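# Place white rod into salt-spray cabinet rail notches

## Task

Pick up the white rod lying on the bench and set it across the salt-spray cabinet's chamber next to the two rods already there, perpendicular to the rails, with each end seated in a rail notch; the fog collector must remain upright, and the gripper must have released the rod at the end.

## Robot and tools

Robot: two arms, left_arm and right_arm, each a six-joint arm with a two-finger parallel gripper. Bases in the scene frame: left_arm at (-0.002, +0.293, 0) m, quat_wxyz (+0.999, 0, 0, +0.036); right_arm at (+0.037, -0.329, 0) m, quat_wxyz (+1.000, 0, 0, +0.006). Scene frame: origin on the table top midway between the arms, +x out over the table, +z up, left_arm on the +y side. The names left and right do not refer to image sides.

Gripper frame: fingers extend along its +z axis and close along its y axis. The reported end_effector_position is the point between the finger pads, roughly 1 cm short of the tips. Joint ranges (rad), base to gripper: waist -2.618 to 3.054, shoulder 0.000 to 3.142, elbow 0.000 to 3.142, wrist pitch -1.571 to 1.571, wrist yaw -1.571 to 1.571, wrist roll -2.094 to 2.094.

Motion arguments. Every motion command is a row of 14 numbers, each in [-1, 1], covering both arms even if only one moves: dx, dy, dz, rx, ry, rz, opening for left_arm, then the same seven for right_arm. dx..rz are an offset (not a pose) expressed in that gripper's own axes, relative to its measured pose at the start of the action (for the first action of a call, the last pose a result reported in this scene). Scale: 1.0 equals 0.6 m of translation or 180 degrees; rx, ry, rz form a single rotation vector. Opening is absolute: +1 fully open (0.094 m), -1 closed. Optionally 12 more numbers in [0, 1] may follow: stiffness multipliers for each joint, left_arm's six then right_arm's six, in Joint positions order; they persist until changed.

execute_actions(actions): a list of actions; each action is a table of up to 15 rows, one row per control step (1/30 s). A short table repeats its last row to fill 15 steps. Every row is measured from the action's start pose, not from the previous row. An empty list just returns state and images. Per step the commanded pose is clipped to 70 mm and 16 degrees from the measured pose, so large offsets need several actions.

move(target, speed, blocking): target is one 14-number row as above, an offset from the pose in the latest result showing one. Grippers travel straight lines ending together, taking 0.5 to 10 s (cut off at 10 s). speed is m/s, 0.002 to 0.5, default 0.25; rotation up to twice that in rad/s. Opening is sent at the start. No collision avoidance, including between arms. Faster moves and targets further past contact hit and press harder. blocking=false returns after 0.5 s; then use wait(0) or stop before sending other motion. Result adds a move: line with ending (done, off_target, moving, held, fault) and limits (paced = pose clipped; held = some steps blocked, after which the arm may surge fast), plus each gripper's distance to target.

wait(seconds): 0 to 10 s, arms hold last command; returns early when a running move ends. stop(): brakes a running move (needs room); fingers keep moving. zoom_image(camera, region): region [x0, y0, x1, y1] pixels, at most 504x504, on cam_head_left, cam_head_right, cam_left_wrist or cam_right_wrist (all 504x504). read_manual(section): licence texts only. finished_scene(scene): ends scene 1 or 2 irreversibly; the rod must already be placed and released.

Results: state line gives each gripper's position (m) and quat_wxyz in the scene frame (may be off, more at long reach). grip_measured is the measured opening on the command scale; readings may be off about 1 mm. Hand target lines show where the controller currently drives each gripper. pose unreachable means the clearance check altered or blocked that arm's command. HELD in step readings marks steps held back. Joint torques are noisy and offset. MOTOR HOT appears from 75 C; at 90 C that arm halts 10 s; at 100 C it goes limp and falls (OVER-TEMPERATURE FAULT).

Practical tips: arms tend to end a centimetre or more low and to sag with zero offsets; to hold position, send the corrective offset in the first call of a reply, zeros afterward, aiming higher if still low. The robot keeps acting on its last command while you think. To grip the rod, command an opening about 0.03 below grip_measured; less squeezes more lightly. Thin parts get less force. Random tugs may act on the held rod.

Avoid: dropping or slamming the rod, knocking anything off the table (fails the task), toppling the fog collector, letting the arms collide or press each other, and hard pushes. Smooth, quick, low-effort motion is preferred.

Each tool is called after "Request:" by a JSON object that holds its "name" and its "arguments", one argument or row to a line.

## Session

Request:
{"name": "execute_actions", "arguments": {
  "actions": []
}}

Scene clock: 0.00 s.
left_arm: end_effector_position=(+0.3787, +0.3687, +0.1443) grip_measured=+1.000 end_effector_quat_wxyz=(+0.231, -0.121, +0.945, -0.198) | right_arm: end_effector_position=(+0.4888, -0.5233, +0.1130) grip_measured=+1.000 end_effector_quat_wxyz=(+0.268, +0.202, +0.899, +0.282)
Joint positions: left_arm=[ 0.346  1.673  1.33  -0.862  0.509  0.069  0.094] | right_arm=[-0.669  2.148  1.765 -0.872 -0.747 -0.09   0.094]
Joint velocities: left_arm=[-0.012 -0.002 -0.002  0.022  0.037 -0.037  0.   ] | right_arm=[-0.002 -0.012 -0.012  0.022  0.007 -0.051  0.   ]
Joint torques (N m, as the arm reports them, + toward a larger angle): no reading
Motor temperatures (°C, as the motors report them): left_arm=[26 29 28 29 26 27] | right_arm=[27 27 29 28 26 29]
Hand target (left_arm): +0.380, +0.368, +0.148; +0.236, -0.117, +0.944, -0.201
Hand target (right_arm): +0.490, -0.523, +0.118; +0.273, +0.198, +0.898, +0.284
Joint stiffness scale: left_arm=[1. 1. 1. 1. 1. 1.] | right_arm=[1. 1. 1. 1. 1. 1.]

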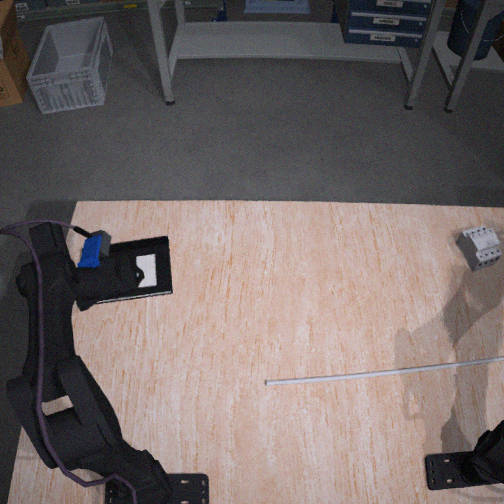

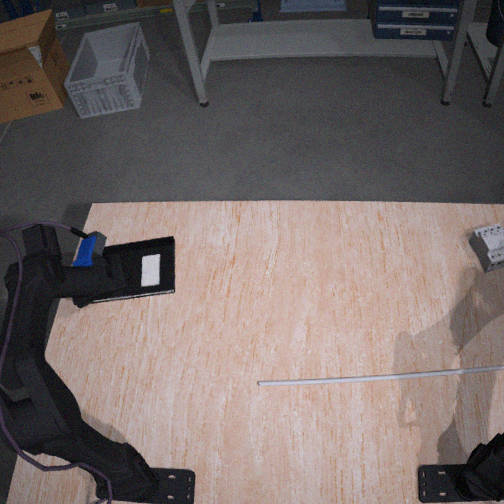

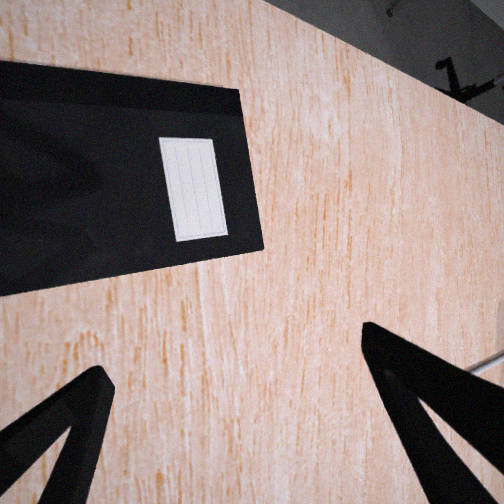

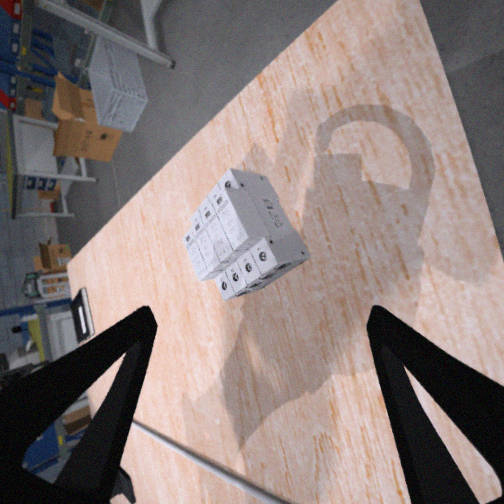

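Request:
{"name": "move", "arguments": {
  "target": [0,0,0,0,0,0,1, 0.136,0.134,-0.431,0.184,-0.308,0.349,1],
  "speed": 0.3
}}

Scene clock: 4.10 s.
left_arm: end_effector_position=(+0.3787, +0.3687, +0.1443) grip_measured=+1.000 end_effector_quat_wxyz=(+0.231, -0.121, +0.945, -0.198) | right_arm: end_effector_position=(+0.2894, -0.5258, +0.3080) grip_measured=+1.000 end_effector_quat_wxyz=(+0.393, +0.778, +0.490, +0.017)
Joint positions: left_arm=[ 0.346  1.673  1.33  -0.862  0.509  0.069  0.094] | right_arm=[-0.484  1.218  1.457 -1.064  0.351  1.406  0.094]
Joint velocities: left_arm=[-0.002  0.007  0.012 -0.007 -0.037  0.051  0.   ] | right_arm=[ 0.002 -0.007 -0.002  0.007  0.081 -0.022  0.   ]
Joint torques (N m, as the arm reports them, + toward a larger angle): left_arm=[-0.04 -9.55  5.92  0.85  0.3   0.  ] | right_arm=[ 0.71 -2.55  7.84  1.29  0.29  0.02]
Motor temperatures (°C, as the motors report them): left_arm=[26 30 29 29 26 27] | right_arm=[27 29 30 29 26 29]
Hand target (left_arm): +0.379, +0.369, +0.144; +0.231, -0.121, +0.945, -0.198
Hand target (right_arm): +0.285, -0.524, +0.311; +0.391, +0.779, +0.491, +0.008
Off the commanded pose (left_arm): 0.000 m, 0 deg.
Off the commanded pose (right_arm): 0.005 m, 1 deg.
Joint stiffness scale: left_arm=[1. 1. 1. 1. 1. 1.] | right_arm=[1. 1. 1. 1. 1. 1.]
move: done

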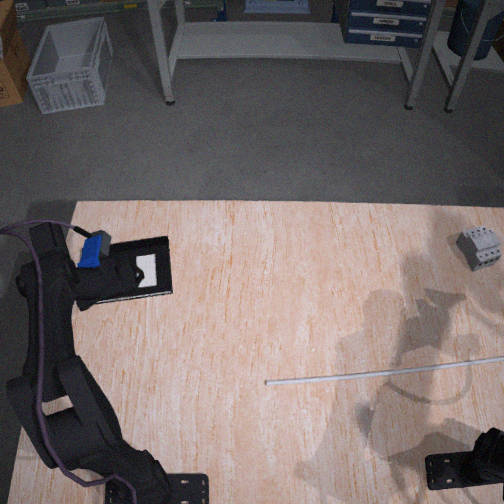

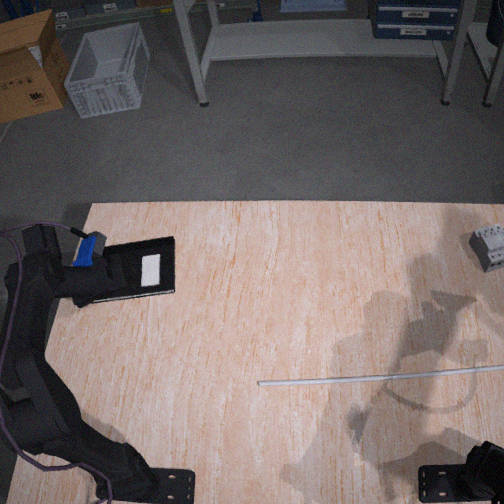

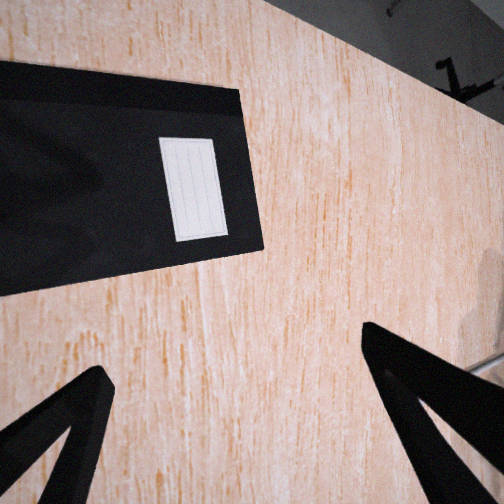

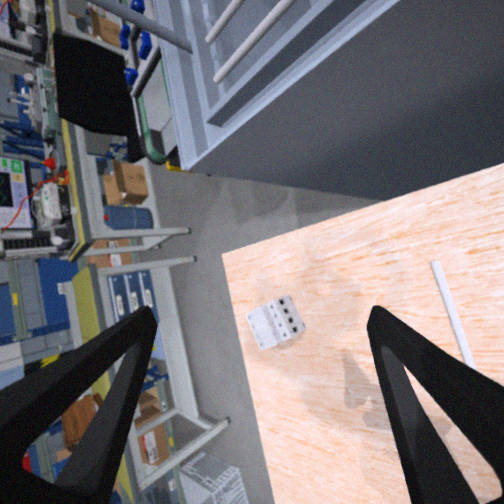

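Request:
{"name": "move", "arguments": {
  "target": [0,0,0,0,0,0,1, -0.219,-0.051,-0.198,0.124,-0.064,-0.195,1],
  "speed": 0.3
}}

Scene clock: 7.00 s.
left_arm: end_effector_position=(+0.3787, +0.3687, +0.1443) grip_measured=+1.000 end_effector_quat_wxyz=(+0.231, -0.121, +0.945, -0.198) | right_arm: end_effector_position=(+0.1572, -0.5554, +0.4121) grip_measured=+1.000 end_effector_quat_wxyz=(+0.331, +0.630, +0.651, -0.264)
Joint positions: left_arm=[ 0.346  1.673  1.33  -0.862  0.509  0.069  0.094] | right_arm=[-0.743  1.282  2.003 -1.555  0.524  0.601  0.094]
Joint velocities: left_arm=[ 0.032 -0.002  0.002  0.051 -0.037 -0.022  0.   ] | right_arm=[-0.002 -0.017 -0.022  0.022 -0.007 -0.066  0.   ]
Joint torques (N m, as the arm reports them, + toward a larger angle): left_arm=[-0.06 -9.57  5.91  0.85  0.3   0.01] | right_arm=[-0.7  -1.98  5.45  1.29  0.34 -0.04]
Motor temperatures (°C, as the motors report them): left_arm=[26 30 29 29 26 27] | right_arm=[27 28 30 29 26 29]
Hand target (left_arm): +0.379, +0.369, +0.144; +0.231, -0.121, +0.945, -0.198
Hand target (right_arm): +0.147, -0.552, +0.415; +0.327, +0.630, +0.649, -0.273
Off the commanded pose (left_arm): 0.000 m, 0 deg.
Off the commanded pose (right_arm): 0.011 m, 7 deg.
Joint stiffness scale: left_arm=[1. 1. 1. 1. 1. 1.] | right_arm=[1. 1. 1. 1. 1. 1.]
joint sent to its limit (right arm) — the command would take joint 4 (wrist pitch) past its lower limit, so that joint was sent only as far as its limit.
move: off_target (right_arm)

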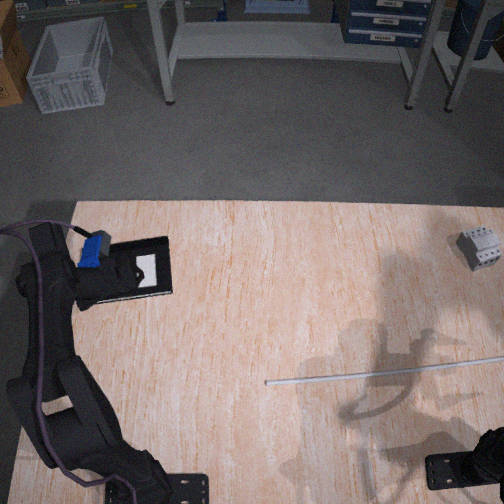

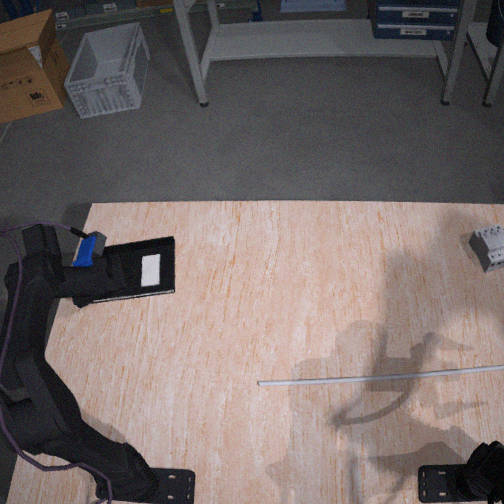

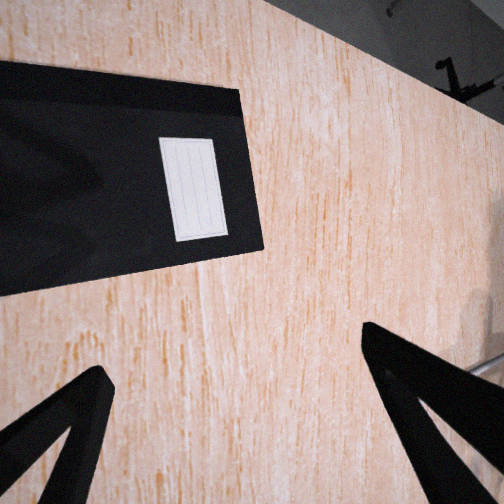

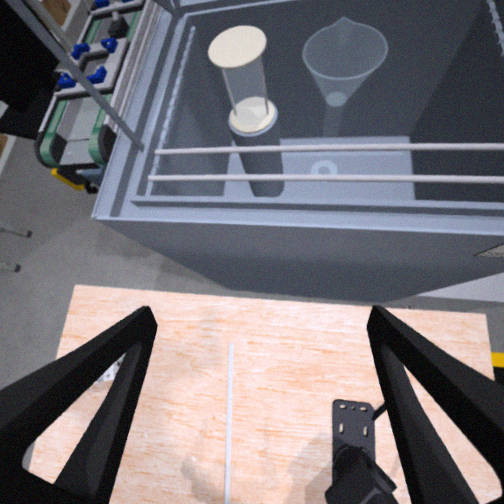

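Request:
{"name": "zoom_image", "arguments": {
  "camera": "cam_right_wrist",
  "region": [80, 0, 332, 252]
}}

Request:
{"name": "zoom_image", "arguments": {
  "camera": "cam_right_wrist",
  "region": [252, 0, 504, 252]
}}

Region (80, 0, 332, 252) of cam_right_wrist's 504x504 image, scaled by 2.000, with more detail than that image has.

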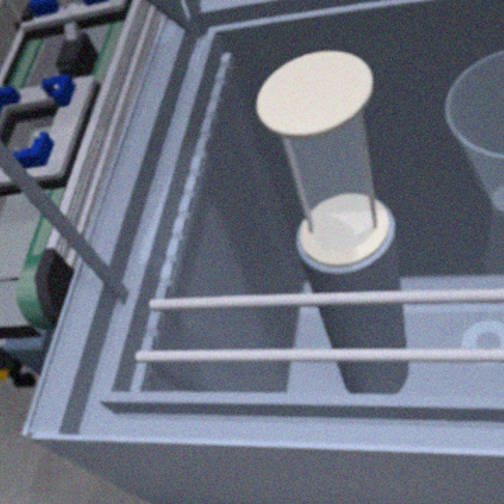

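Region (252, 0, 504, 252) of cam_right_wrist's 504x504 image, scaled by 2.000, with more detail than that image has.

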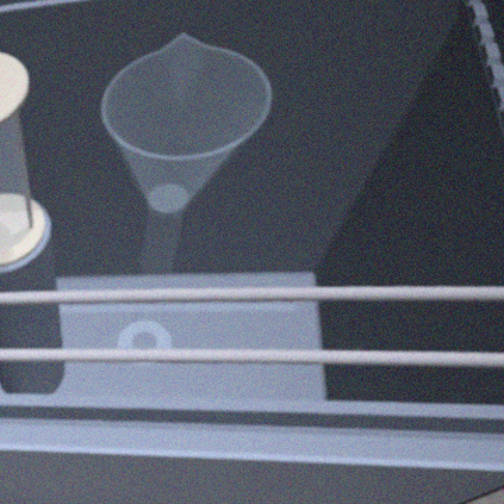

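Request:
{"name": "move", "arguments": {
  "target": [0,0,0,0,0,0,1, -0.003,-0.249,-0.025,0,0,0,1],
  "speed": 0.3
}}

Scene clock: 10.97 s.
left_arm: end_effector_position=(+0.3787, +0.3687, +0.1443) grip_measured=+1.000 end_effector_quat_wxyz=(+0.231, -0.121, +0.945, -0.198) | right_arm: end_effector_position=(+0.0013, -0.5582, +0.4067) grip_measured=+1.000 end_effector_quat_wxyz=(+0.335, +0.637, +0.644, -0.259)
Joint positions: left_arm=[ 0.346  1.673  1.33  -0.862  0.509  0.069  0.094] | right_arm=[-2.119  1.179  1.919 -1.557 -0.496 -0.348  0.094]
Joint velocities: left_arm=[ 0.007  0.002 -0.002 -0.007  0.037  0.007  0.   ] | right_arm=[-0.007 -0.002 -0.007 -0.037 -0.022 -0.051  0.   ]
Joint torques (N m, as the arm reports them, + toward a larger angle): left_arm=[-0.05 -9.56  5.91  0.85  0.3   0.  ] | right_arm=[-0.65  0.33  5.58  1.34 -0.38 -0.03]
Motor temperatures (°C, as the motors report them): left_arm=[26 31 30 29 26 27] | right_arm=[27 28 31 30 26 29]
Hand target (left_arm): +0.379, +0.369, +0.144; +0.231, -0.121, +0.945, -0.198
Hand target (right_arm): +0.004, -0.556, +0.407; +0.338, +0.636, +0.646, -0.252
Off the commanded pose (left_arm): 0.000 m, 0 deg.
Off the commanded pose (right_arm): 0.008 m, 1 deg.
Joint stiffness scale: left_arm=[1. 1. 1. 1. 1. 1.] | right_arm=[1. 1. 1. 1. 1. 1.]
joint sent to its limit (right arm) — the command would take joint 4 (wrist pitch) past its lower limit, so that joint was sent only as far as its limit.
move: done; limits=paced

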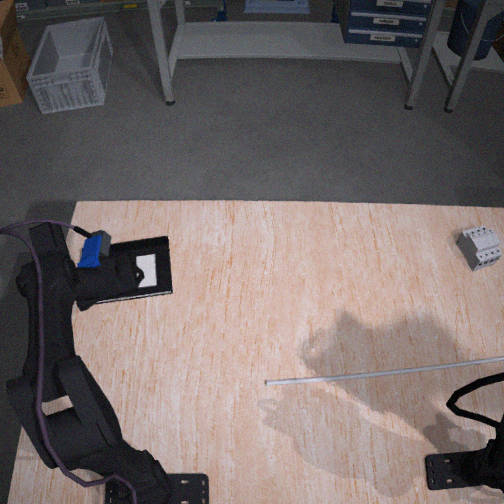

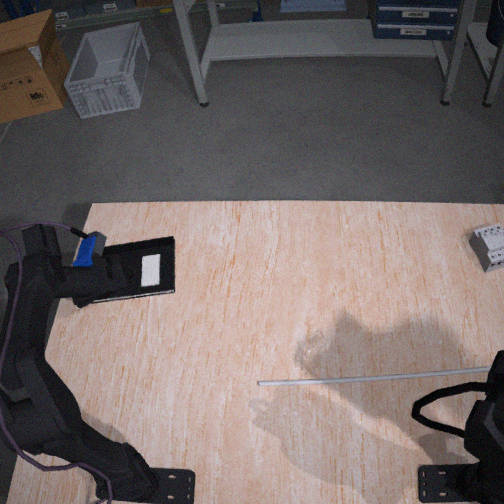

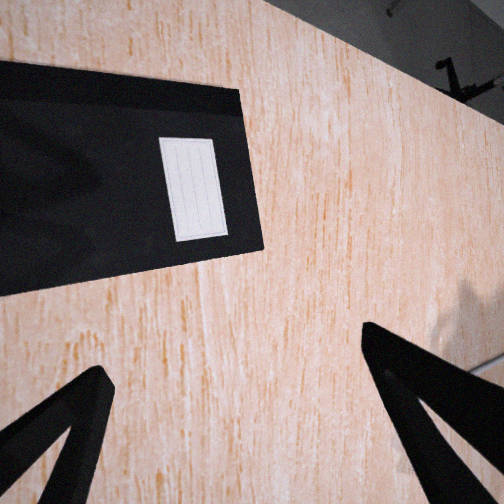

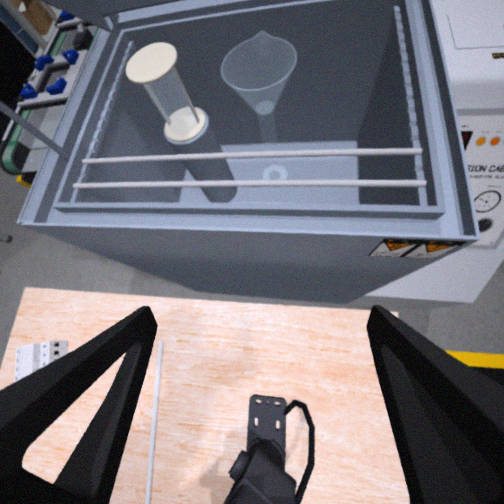

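Request:
{"name": "zoom_image", "arguments": {
  "camera": "cam_right_wrist",
  "region": [360, 60, 480, 230]
}}

Request:
{"name": "zoom_image", "arguments": {
  "camera": "cam_right_wrist",
  "region": [0, 60, 170, 230]
}}

Region (360, 60, 480, 230) of cam_right_wrist's 504x504 image, scaled by 2.965, with more detail than that image has; it fills the left 356 columns of this view, and the rest is white.

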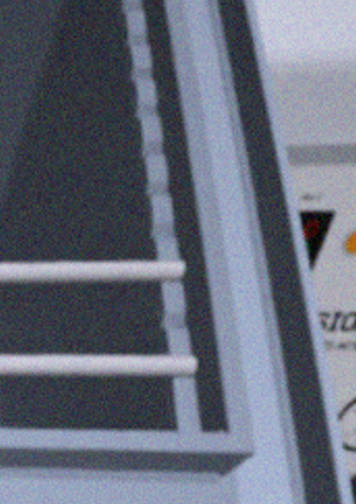

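Region (0, 60, 170, 230) of cam_right_wrist's 504x504 image, scaled by 2.965, with more detail than that image has.

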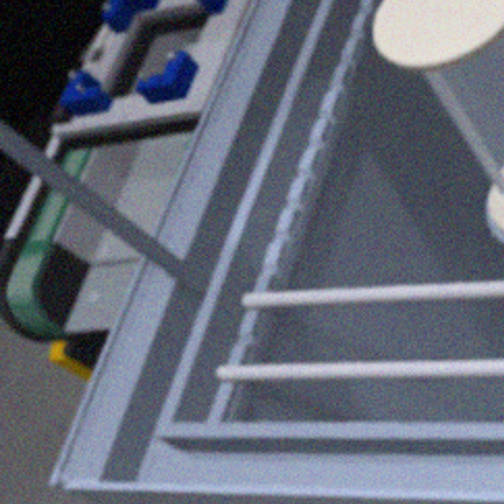

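Request:
{"name": "move", "arguments": {
  "target": [0,0,0,0,0,0,1, -0.086,-0.2045,0.3765,0.068,0.016,0.489,-0.3],
  "speed": 0.3
}}

Scene clock: 22.43 s.
left_arm: end_effector_position=(+0.3787, +0.3687, +0.1443) grip_measured=+1.000 end_effector_quat_wxyz=(+0.231, -0.121, +0.945, -0.198) | right_arm: end_effector_position=(-0.0994, -0.7707, +0.2882) grip_measured=-0.297 end_effector_quat_wxyz=(+0.340, +0.940, +0.002, +0.001)
Joint positions: left_arm=[ 0.346  1.673  1.33  -0.862  0.509  0.069  0.094] | right_arm=[-1.983  1.814  2.008 -1.112 -0.256  1.254  0.033]
Joint velocities: left_arm=[-0.017  0.002  0.007 -0.022  0.007  0.022  0.   ] | right_arm=[-0.002  0.002  0.007 -0.037 -0.007 -0.007 -0.   ]
Joint torques (N m, as the arm reports them, + toward a larger angle): left_arm=[-0.05 -9.56  5.92  0.85  0.3   0.01] | right_arm=[ 0.71 -8.21  7.9   1.4  -0.06  0.06]
Motor temperatures (°C, as the motors report them): left_arm=[26 32 30 30 26 27] | right_arm=[27 28 31 31 26 29]
Hand target (left_arm): +0.379, +0.369, +0.144; +0.231, -0.121, +0.945, -0.198
Hand target (right_arm): -0.098, -0.772, +0.293; +0.343, +0.939, +0.002, -0.002
Off the commanded pose (left_arm): 0.000 m, 0 deg.
Off the commanded pose (right_arm): 0.002 m, 0 deg.
Joint stiffness scale: left_arm=[1. 1. 1. 1. 1. 1.] | right_arm=[1. 1. 1. 1. 1. 1.]
move: done

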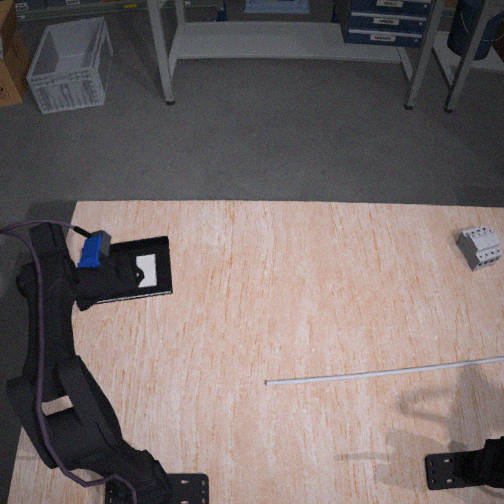

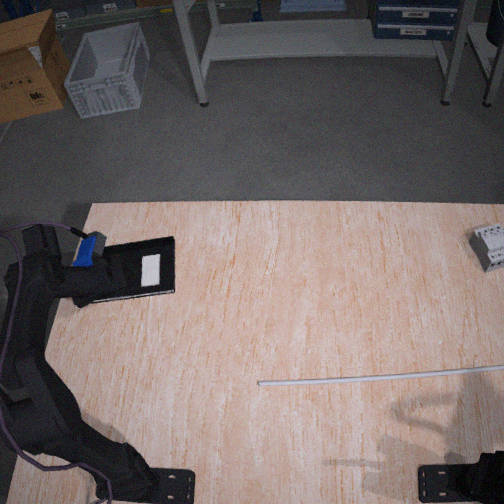

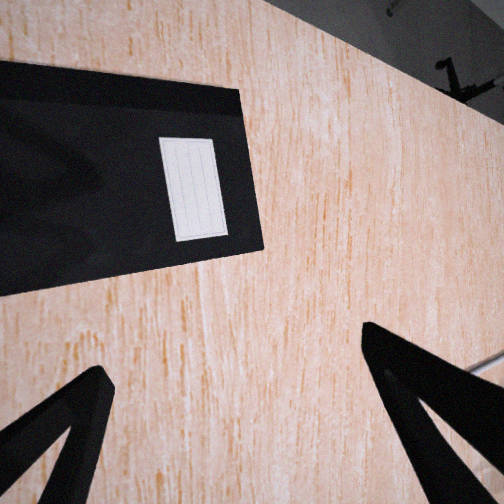

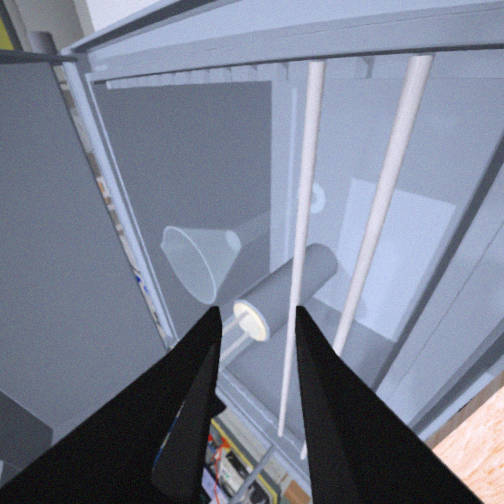

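Request:
{"name": "move", "arguments": {
  "target": [0,0,0,0,0,0,1, -0.028,-0.043,0.085,0,0,0,-0.3],
  "speed": 0.15
}}

Scene clock: 25.07 s.
left_arm: end_effector_position=(+0.3787, +0.3687, +0.1443) grip_measured=+1.000 end_effector_quat_wxyz=(+0.231, -0.121, +0.945, -0.198) | right_arm: end_effector_position=(-0.1135, -0.7834, +0.2345) grip_measured=-0.297 end_effector_quat_wxyz=(+0.338, +0.941, -0.001, +0.002)
Joint positions: left_arm=[ 0.346  1.673  1.33  -0.862  0.509  0.069  0.094] | right_arm=[-2.004  1.816  1.791 -0.901 -0.265  1.242  0.033]
Joint velocities: left_arm=[-0.017 -0.017 -0.002  0.066 -0.007 -0.007  0.   ] | right_arm=[-0.002  0.012 -0.007 -0.022 -0.066  0.007 -0.001]
Joint torques (N m, as the arm reports them, + toward a larger angle): left_arm=[-0.05 -9.56  5.92  0.84  0.3   0.  ] | right_arm=[-0.58 -8.77  5.99  1.52 -0.23 -0.06]
Motor temperatures (°C, as the motors report them): left_arm=[26 32 31 30 26 27] | right_arm=[27 29 31 31 26 29]
Hand target (left_arm): +0.379, +0.369, +0.144; +0.231, -0.121, +0.945, -0.198
Hand target (right_arm): -0.116, -0.784, +0.232; +0.340, +0.940, +0.001, +0.002
Off the commanded pose (left_arm): 0.000 m, 0 deg.
Off the commanded pose (right_arm): 0.003 m, 0 deg.
Joint stiffness scale: left_arm=[1. 1. 1. 1. 1. 1.] | right_arm=[1. 1. 1. 1. 1. 1.]
move: done

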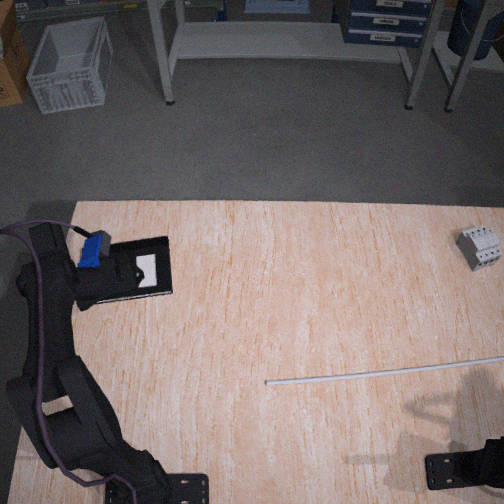

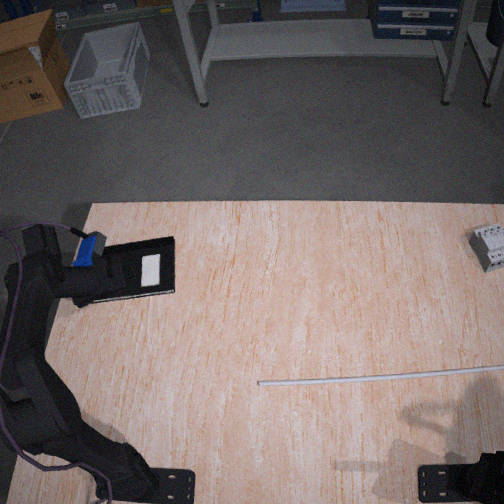

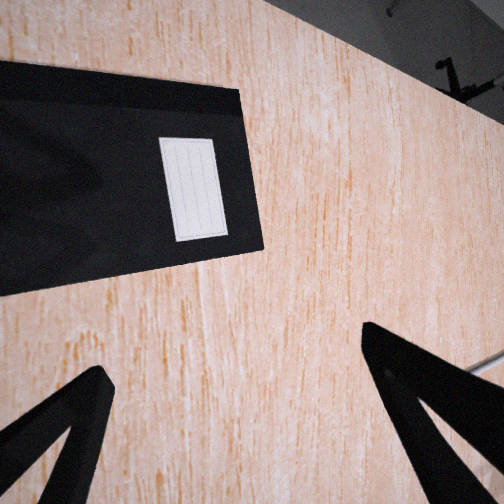

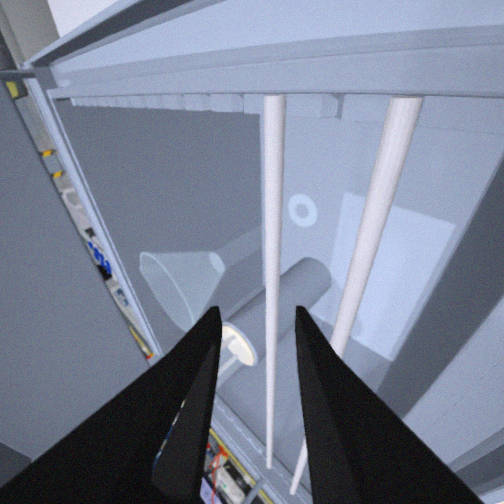

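Request:
{"name": "zoom_image", "arguments": {
  "camera": "cam_right_wrist",
  "region": [150, 40, 450, 190]
}}

Region (150, 40, 450, 190) of cam_right_wrist's 504x504 image, scaled by 1.680, with more detail than that image has.

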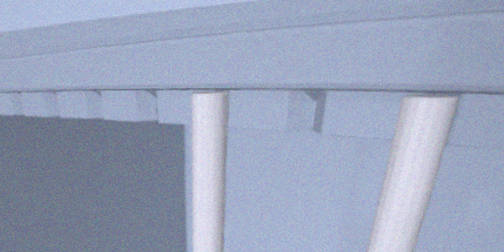

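Request:
{"name": "move", "arguments": {
  "target": [0,0,0,0,0,0,1, 0.385,-0.007,0.083,0,0,0,-0.3],
  "speed": 0.2
}}

Scene clock: 29.40 s.
left_arm: end_effector_position=(+0.3787, +0.3687, +0.1443) grip_measured=+1.000 end_effector_quat_wxyz=(+0.231, -0.121, +0.945, -0.198) | right_arm: end_effector_position=(+0.1206, -0.8068, +0.1869) grip_measured=-0.297 end_effector_quat_wxyz=(+0.330, +0.944, +0.008, -0.001)
Joint positions: left_arm=[ 0.346  1.673  1.33  -0.862  0.509  0.069  0.094] | right_arm=[-1.364  1.802  1.586 -0.695  0.132  1.728  0.033]
Joint velocities: left_arm=[ 0.012  0.007  0.017  0.066 -0.037  0.037  0.   ] | right_arm=[-0.007 -0.017 -0.002 -0.007 -0.022  0.022 -0.   ]
Joint torques (N m, as the arm reports them, + toward a larger angle): left_arm=[-0.05 -9.56  5.92  0.85  0.3   0.01] | right_arm=[-0.29 -8.77  8.81  1.47  0.19  0.04]
Motor temperatures (°C, as the motors report them): left_arm=[26 33 31 30 26 27] | right_arm=[27 30 31 32 26 29]
Hand target (left_arm): +0.379, +0.369, +0.144; +0.231, -0.121, +0.945, -0.198
Hand target (right_arm): +0.117, -0.812, +0.195; +0.339, +0.941, +0.002, -0.006
Off the commanded pose (left_arm): 0.000 m, 0 deg.
Off the commanded pose (right_arm): 0.010 m, 1 deg.
Joint stiffness scale: left_arm=[1. 1. 1. 1. 1. 1.] | right_arm=[1. 1. 1. 1. 1. 1.]
move: done

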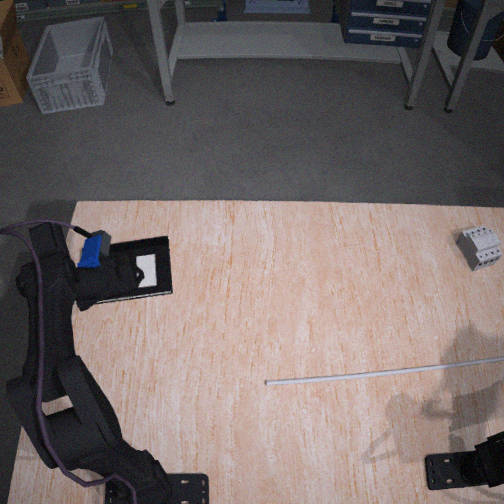

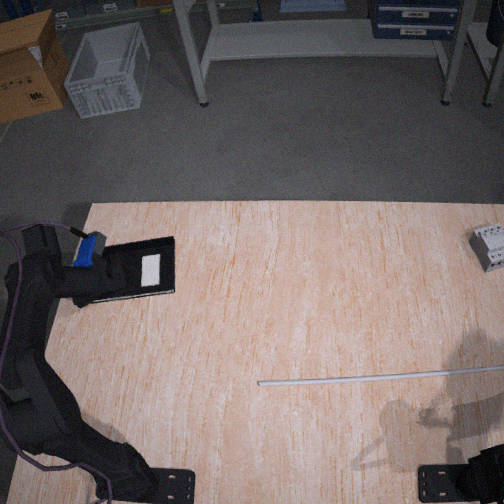

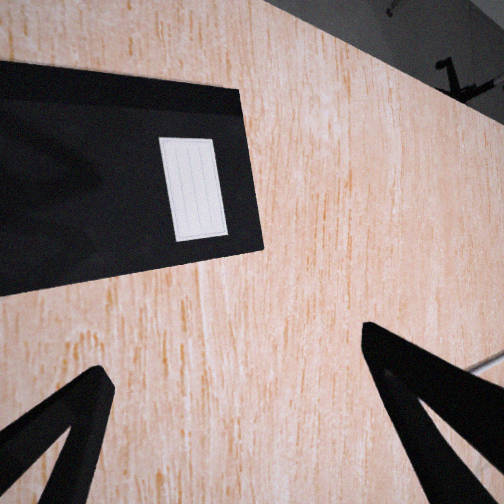

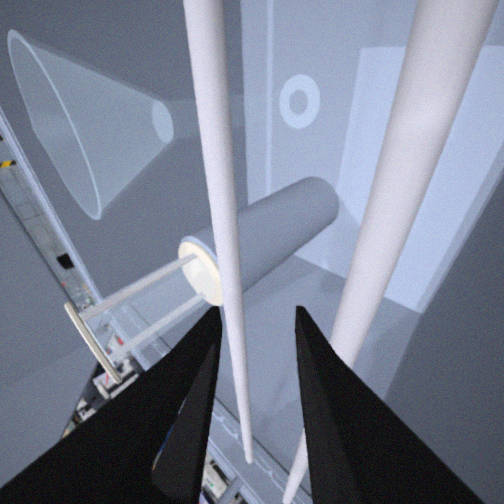

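Request:
{"name": "move", "arguments": {
  "target": [0,0,0,0,0,0,1, 0,0.033,0.03,0,0,0,-0.3],
  "speed": 0.08
}}

Scene clock: 30.93 s.
left_arm: end_effector_position=(+0.3787, +0.3687, +0.1443) grip_measured=+1.000 end_effector_quat_wxyz=(+0.231, -0.121, +0.945, -0.198) | right_arm: end_effector_position=(+0.1237, -0.8329, +0.1840) grip_measured=-0.297 end_effector_quat_wxyz=(+0.334, +0.943, +0.006, +0.002)
Joint positions: left_arm=[ 0.346  1.673  1.33  -0.862  0.509  0.069  0.094] | right_arm=[-1.371  1.898  1.693 -0.695  0.126  1.727  0.033]
Joint velocities: left_arm=[ 0.002 -0.017 -0.027 -0.066  0.007  0.051  0.   ] | right_arm=[-0.012 -0.002  0.012  0.051 -0.066 -0.022 -0.   ]
Joint torques (N m, as the arm reports them, + toward a larger angle): left_arm=[-0.05 -9.56  5.92  0.84  0.3   0.  ] | right_arm=[-0.63 -9.35  8.5   1.31  0.01 -0.07]
Motor temperatures (°C, as the motors report them): left_arm=[26 33 31 30 26 27] | right_arm=[27 30 32 32 26 29]
Hand target (left_arm): +0.379, +0.369, +0.144; +0.231, -0.121, +0.945, -0.198
Hand target (right_arm): +0.121, -0.833, +0.185; +0.330, +0.944, +0.008, -0.000
Off the commanded pose (left_arm): 0.000 m, 0 deg.
Off the commanded pose (right_arm): 0.003 m, 1 deg.
Joint stiffness scale: left_arm=[1. 1. 1. 1. 1. 1.] | right_arm=[1. 1. 1. 1. 1. 1.]
move: done

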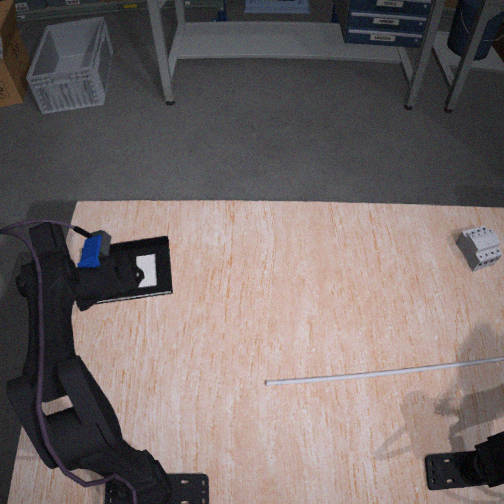

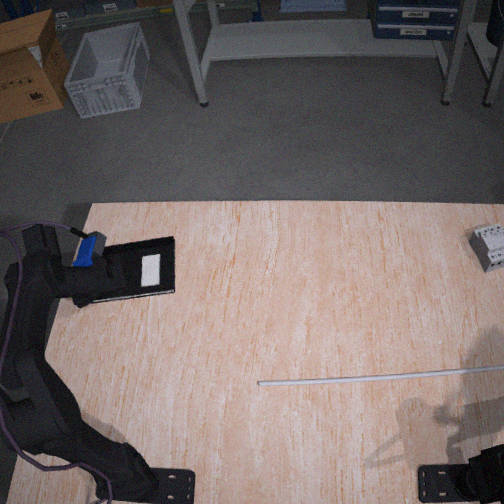

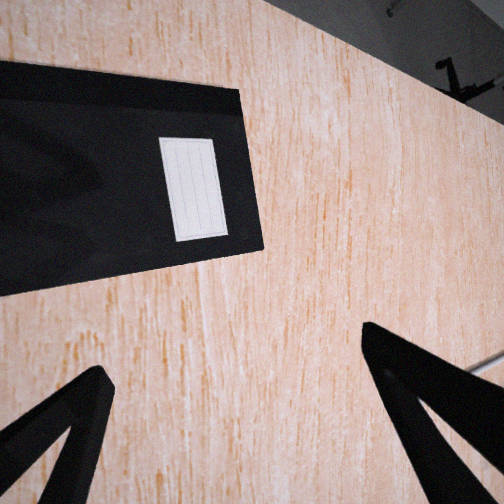

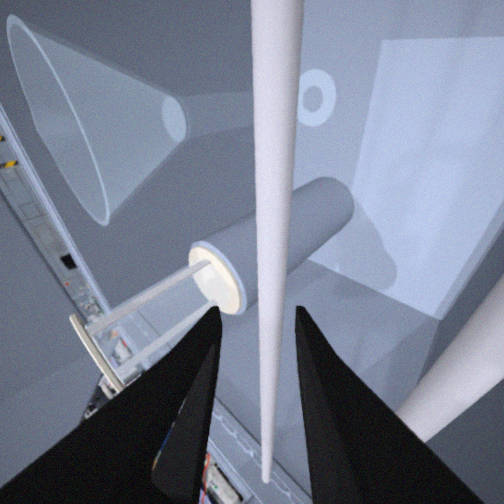

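Request:
{"name": "move", "arguments": {
  "target": [0,0,0,0,0,0,1, 0.036,-0.0345,-0.275,0,0,0,-0.3],
  "speed": 0.3
}}

Request:
{"name": "move", "arguments": {
  "target": [0,0,0,0,0,0,1, 0.2027,-0.591,-0.017,0.165,0.178,-0.502,-0.3],
  "speed": 0.4
}}

Scene clock: 35.23 s.
left_arm: end_effector_position=(+0.3787, +0.3687, +0.1443) grip_measured=+1.000 end_effector_quat_wxyz=(+0.231, -0.121, +0.945, -0.198) | right_arm: end_effector_position=(+0.1444, -0.7161, +0.2997) grip_measured=-0.297 end_effector_quat_wxyz=(+0.344, +0.939, +0.006, +0.010)
Joint positions: left_arm=[ 0.346  1.673  1.33  -0.862  0.509  0.069  0.094] | right_arm=[-1.223  1.565  1.767 -1.096  0.208  1.844  0.033]
Joint velocities: left_arm=[-0.012 -0.007 -0.002  0.051 -0.066  0.051  0.   ] | right_arm=[ 0.002 -0.002 -0.012 -0.007 -0.066 -0.051  0.   ]
Joint torques (N m, as the arm reports them, + toward a larger angle): left_arm=[-0.06 -9.57  5.92  0.85  0.31  0.  ] | right_arm=[ 0.46 -5.83  7.31  1.24  0.21  0.06]
Motor temperatures (°C, as the motors report them): left_arm=[26 33 31 30 26 27] | right_arm=[27 31 32 32 26 29]
Hand target (left_arm): +0.379, +0.369, +0.144; +0.231, -0.121, +0.945, -0.198
Hand target (right_arm): +0.142, -0.712, +0.299; +0.335, +0.942, +0.006, +0.000
Off the commanded pose (left_arm): 0.000 m, 0 deg.
Off the commanded pose (right_arm): 0.003 m, 2 deg.
Joint stiffness scale: left_arm=[1. 1. 1. 1. 1. 1.] | right_arm=[1. 1. 1. 1. 1. 1.]
move: done

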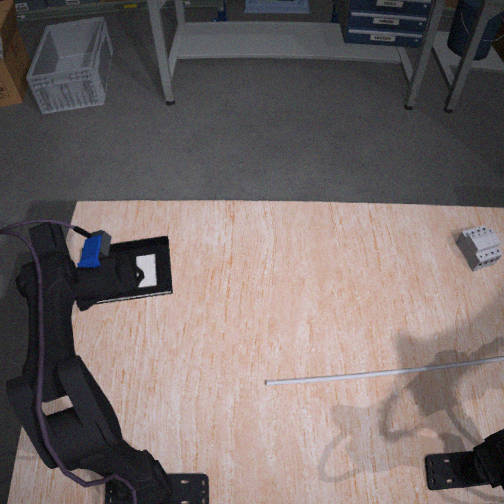

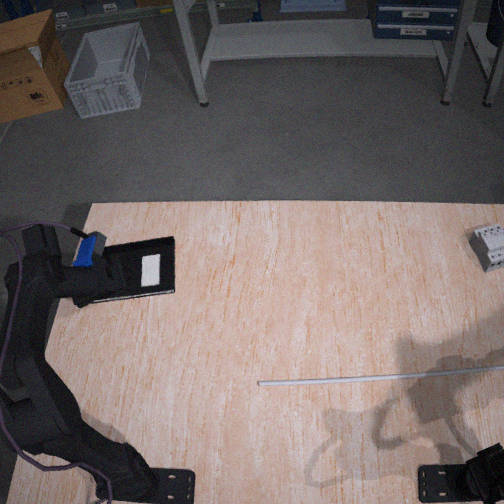

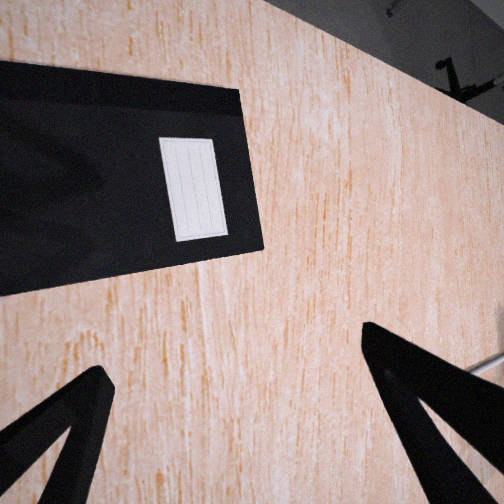

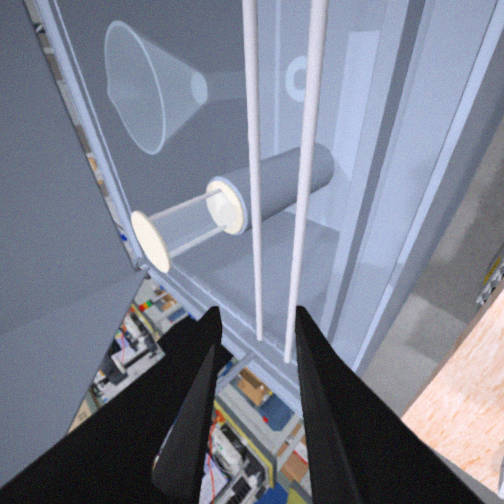

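Scene clock: 37.87 s.
left_arm: end_effector_position=(+0.3787, +0.3687, +0.1443) grip_measured=+1.000 end_effector_quat_wxyz=(+0.231, -0.121, +0.945, -0.198) | right_arm: end_effector_position=(+0.2639, -0.4416, +0.0824) grip_measured=-0.297 end_effector_quat_wxyz=(+0.017, +0.675, +0.737, -0.014)
Joint positions: left_arm=[ 0.346  1.673  1.33  -0.862  0.509  0.069  0.094] | right_arm=[-0.45   1.494  1.05  -1.101  0.037  1.044  0.033]
Joint velocities: left_arm=[-0.002  0.002 -0.007 -0.066 -0.051 -0.051  0.   ] | right_arm=[-0.027  0.007 -0.002 -0.007  0.022  0.051 -0.   ]
Joint torques (N m, as the arm reports them, + toward a larger angle): left_arm=[-0.05 -9.56  5.91  0.85  0.3   0.01] | right_arm=[ 0.44 -4.7   5.17  0.58 -0.03 -0.03]
Motor temperatures (°C, as the motors report them): left_arm=[26 33 31 30 26 27] | right_arm=[27 31 32 32 26 29]
Hand target (left_arm): +0.379, +0.369, +0.144; +0.231, -0.121, +0.945, -0.198
Hand target (right_arm): +0.264, -0.440, +0.079; +0.015, +0.670, +0.742, -0.014
Off the commanded pose (left_arm): 0.000 m, 0 deg.
Off the commanded pose (right_arm): 0.005 m, 1 deg.
Joint stiffness scale: left_arm=[1. 1. 1. 1. 1. 1.] | right_arm=[1. 1. 1. 1. 1. 1.]
move: done

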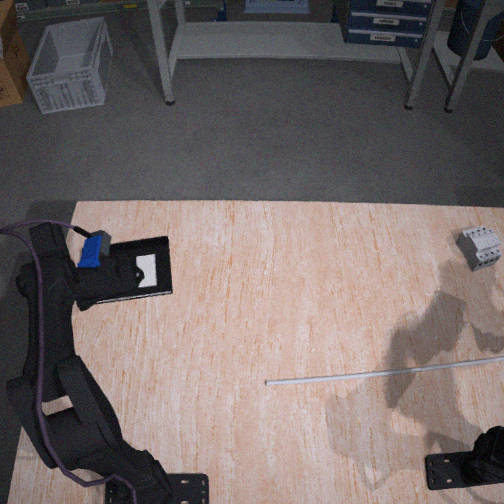

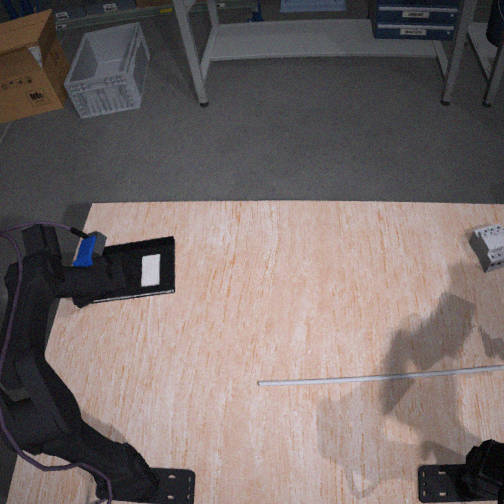

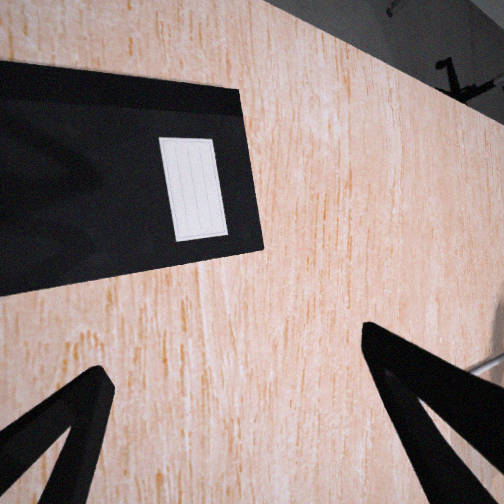

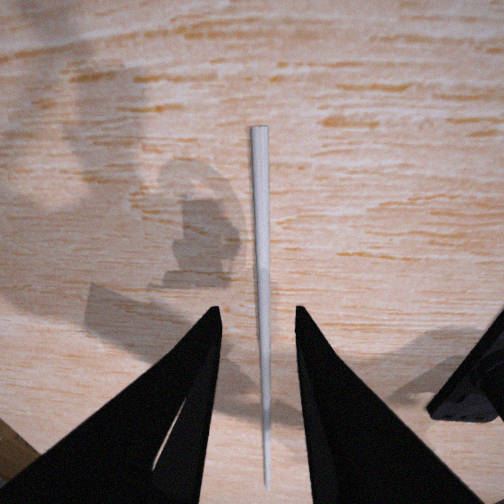

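Request:
{"name": "move", "arguments": {
  "target": [0,0,0,0,0,0,1, 0.017,0,0,0,0.016,0,-0.3],
  "speed": 0.1
}}

Scene clock: 39.37 s.
left_arm: end_effector_position=(+0.3787, +0.3687, +0.1443) grip_measured=+1.000 end_effector_quat_wxyz=(+0.231, -0.121, +0.945, -0.198) | right_arm: end_effector_position=(+0.2667, -0.4354, +0.0823) grip_measured=-0.297 end_effector_quat_wxyz=(+0.012, +0.675, +0.738, +0.005)
Joint positions: left_arm=[ 0.346  1.673  1.33  -0.862  0.509  0.069  0.094] | right_arm=[-0.45   1.494  1.05  -1.102 -0.002  1.044  0.033]
Joint velocities: left_arm=[-0.012 -0.012 -0.002 -0.022  0.022 -0.007  0.   ] | right_arm=[ 0.007  0.007  0.012  0.051  0.051 -0.007 -0.   ]
Joint torques (N m, as the arm reports them, + toward a larger angle): left_arm=[-0.05 -9.55  5.91  0.85  0.3   0.  ] | right_arm=[ 0.39 -4.6   6.14  0.31 -0.04  0.07]
Motor temperatures (°C, as the motors report them): left_arm=[26 33 31 30 26 27] | right_arm=[27 30 32 32 26 29]
Hand target (left_arm): +0.379, +0.369, +0.144; +0.231, -0.121, +0.945, -0.198
Hand target (right_arm): +0.263, -0.432, +0.082; -0.001, +0.675, +0.738, +0.003
Off the commanded pose (left_arm): 0.000 m, 0 deg.
Off the commanded pose (right_arm): 0.005 m, 1 deg.
Joint stiffness scale: left_arm=[1. 1. 1. 1. 1. 1.] | right_arm=[1. 1. 1. 1. 1. 1.]
move: done

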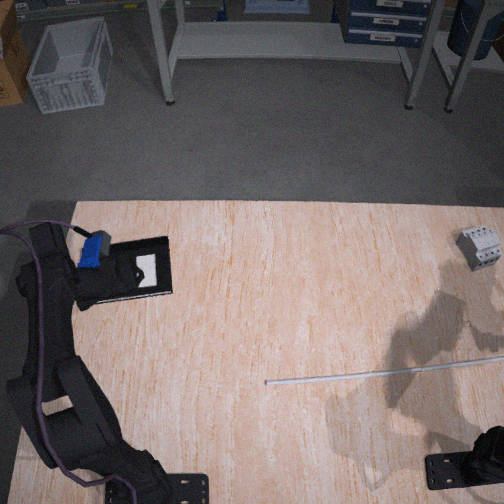

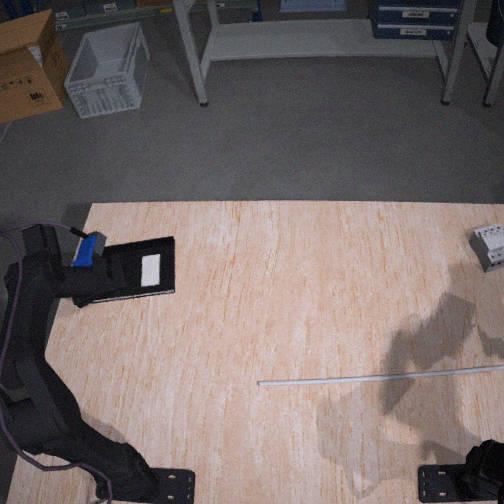

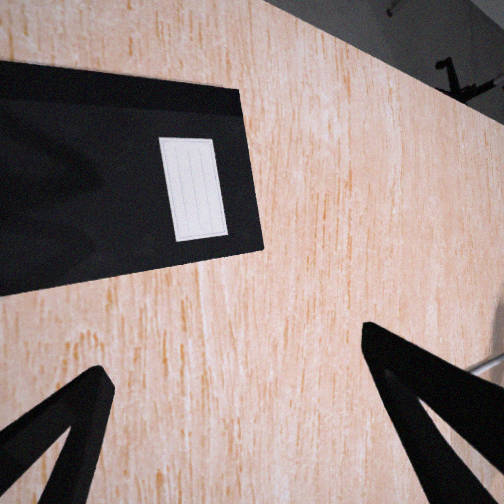

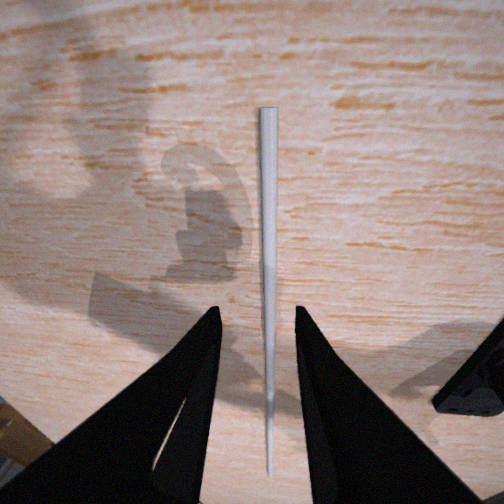

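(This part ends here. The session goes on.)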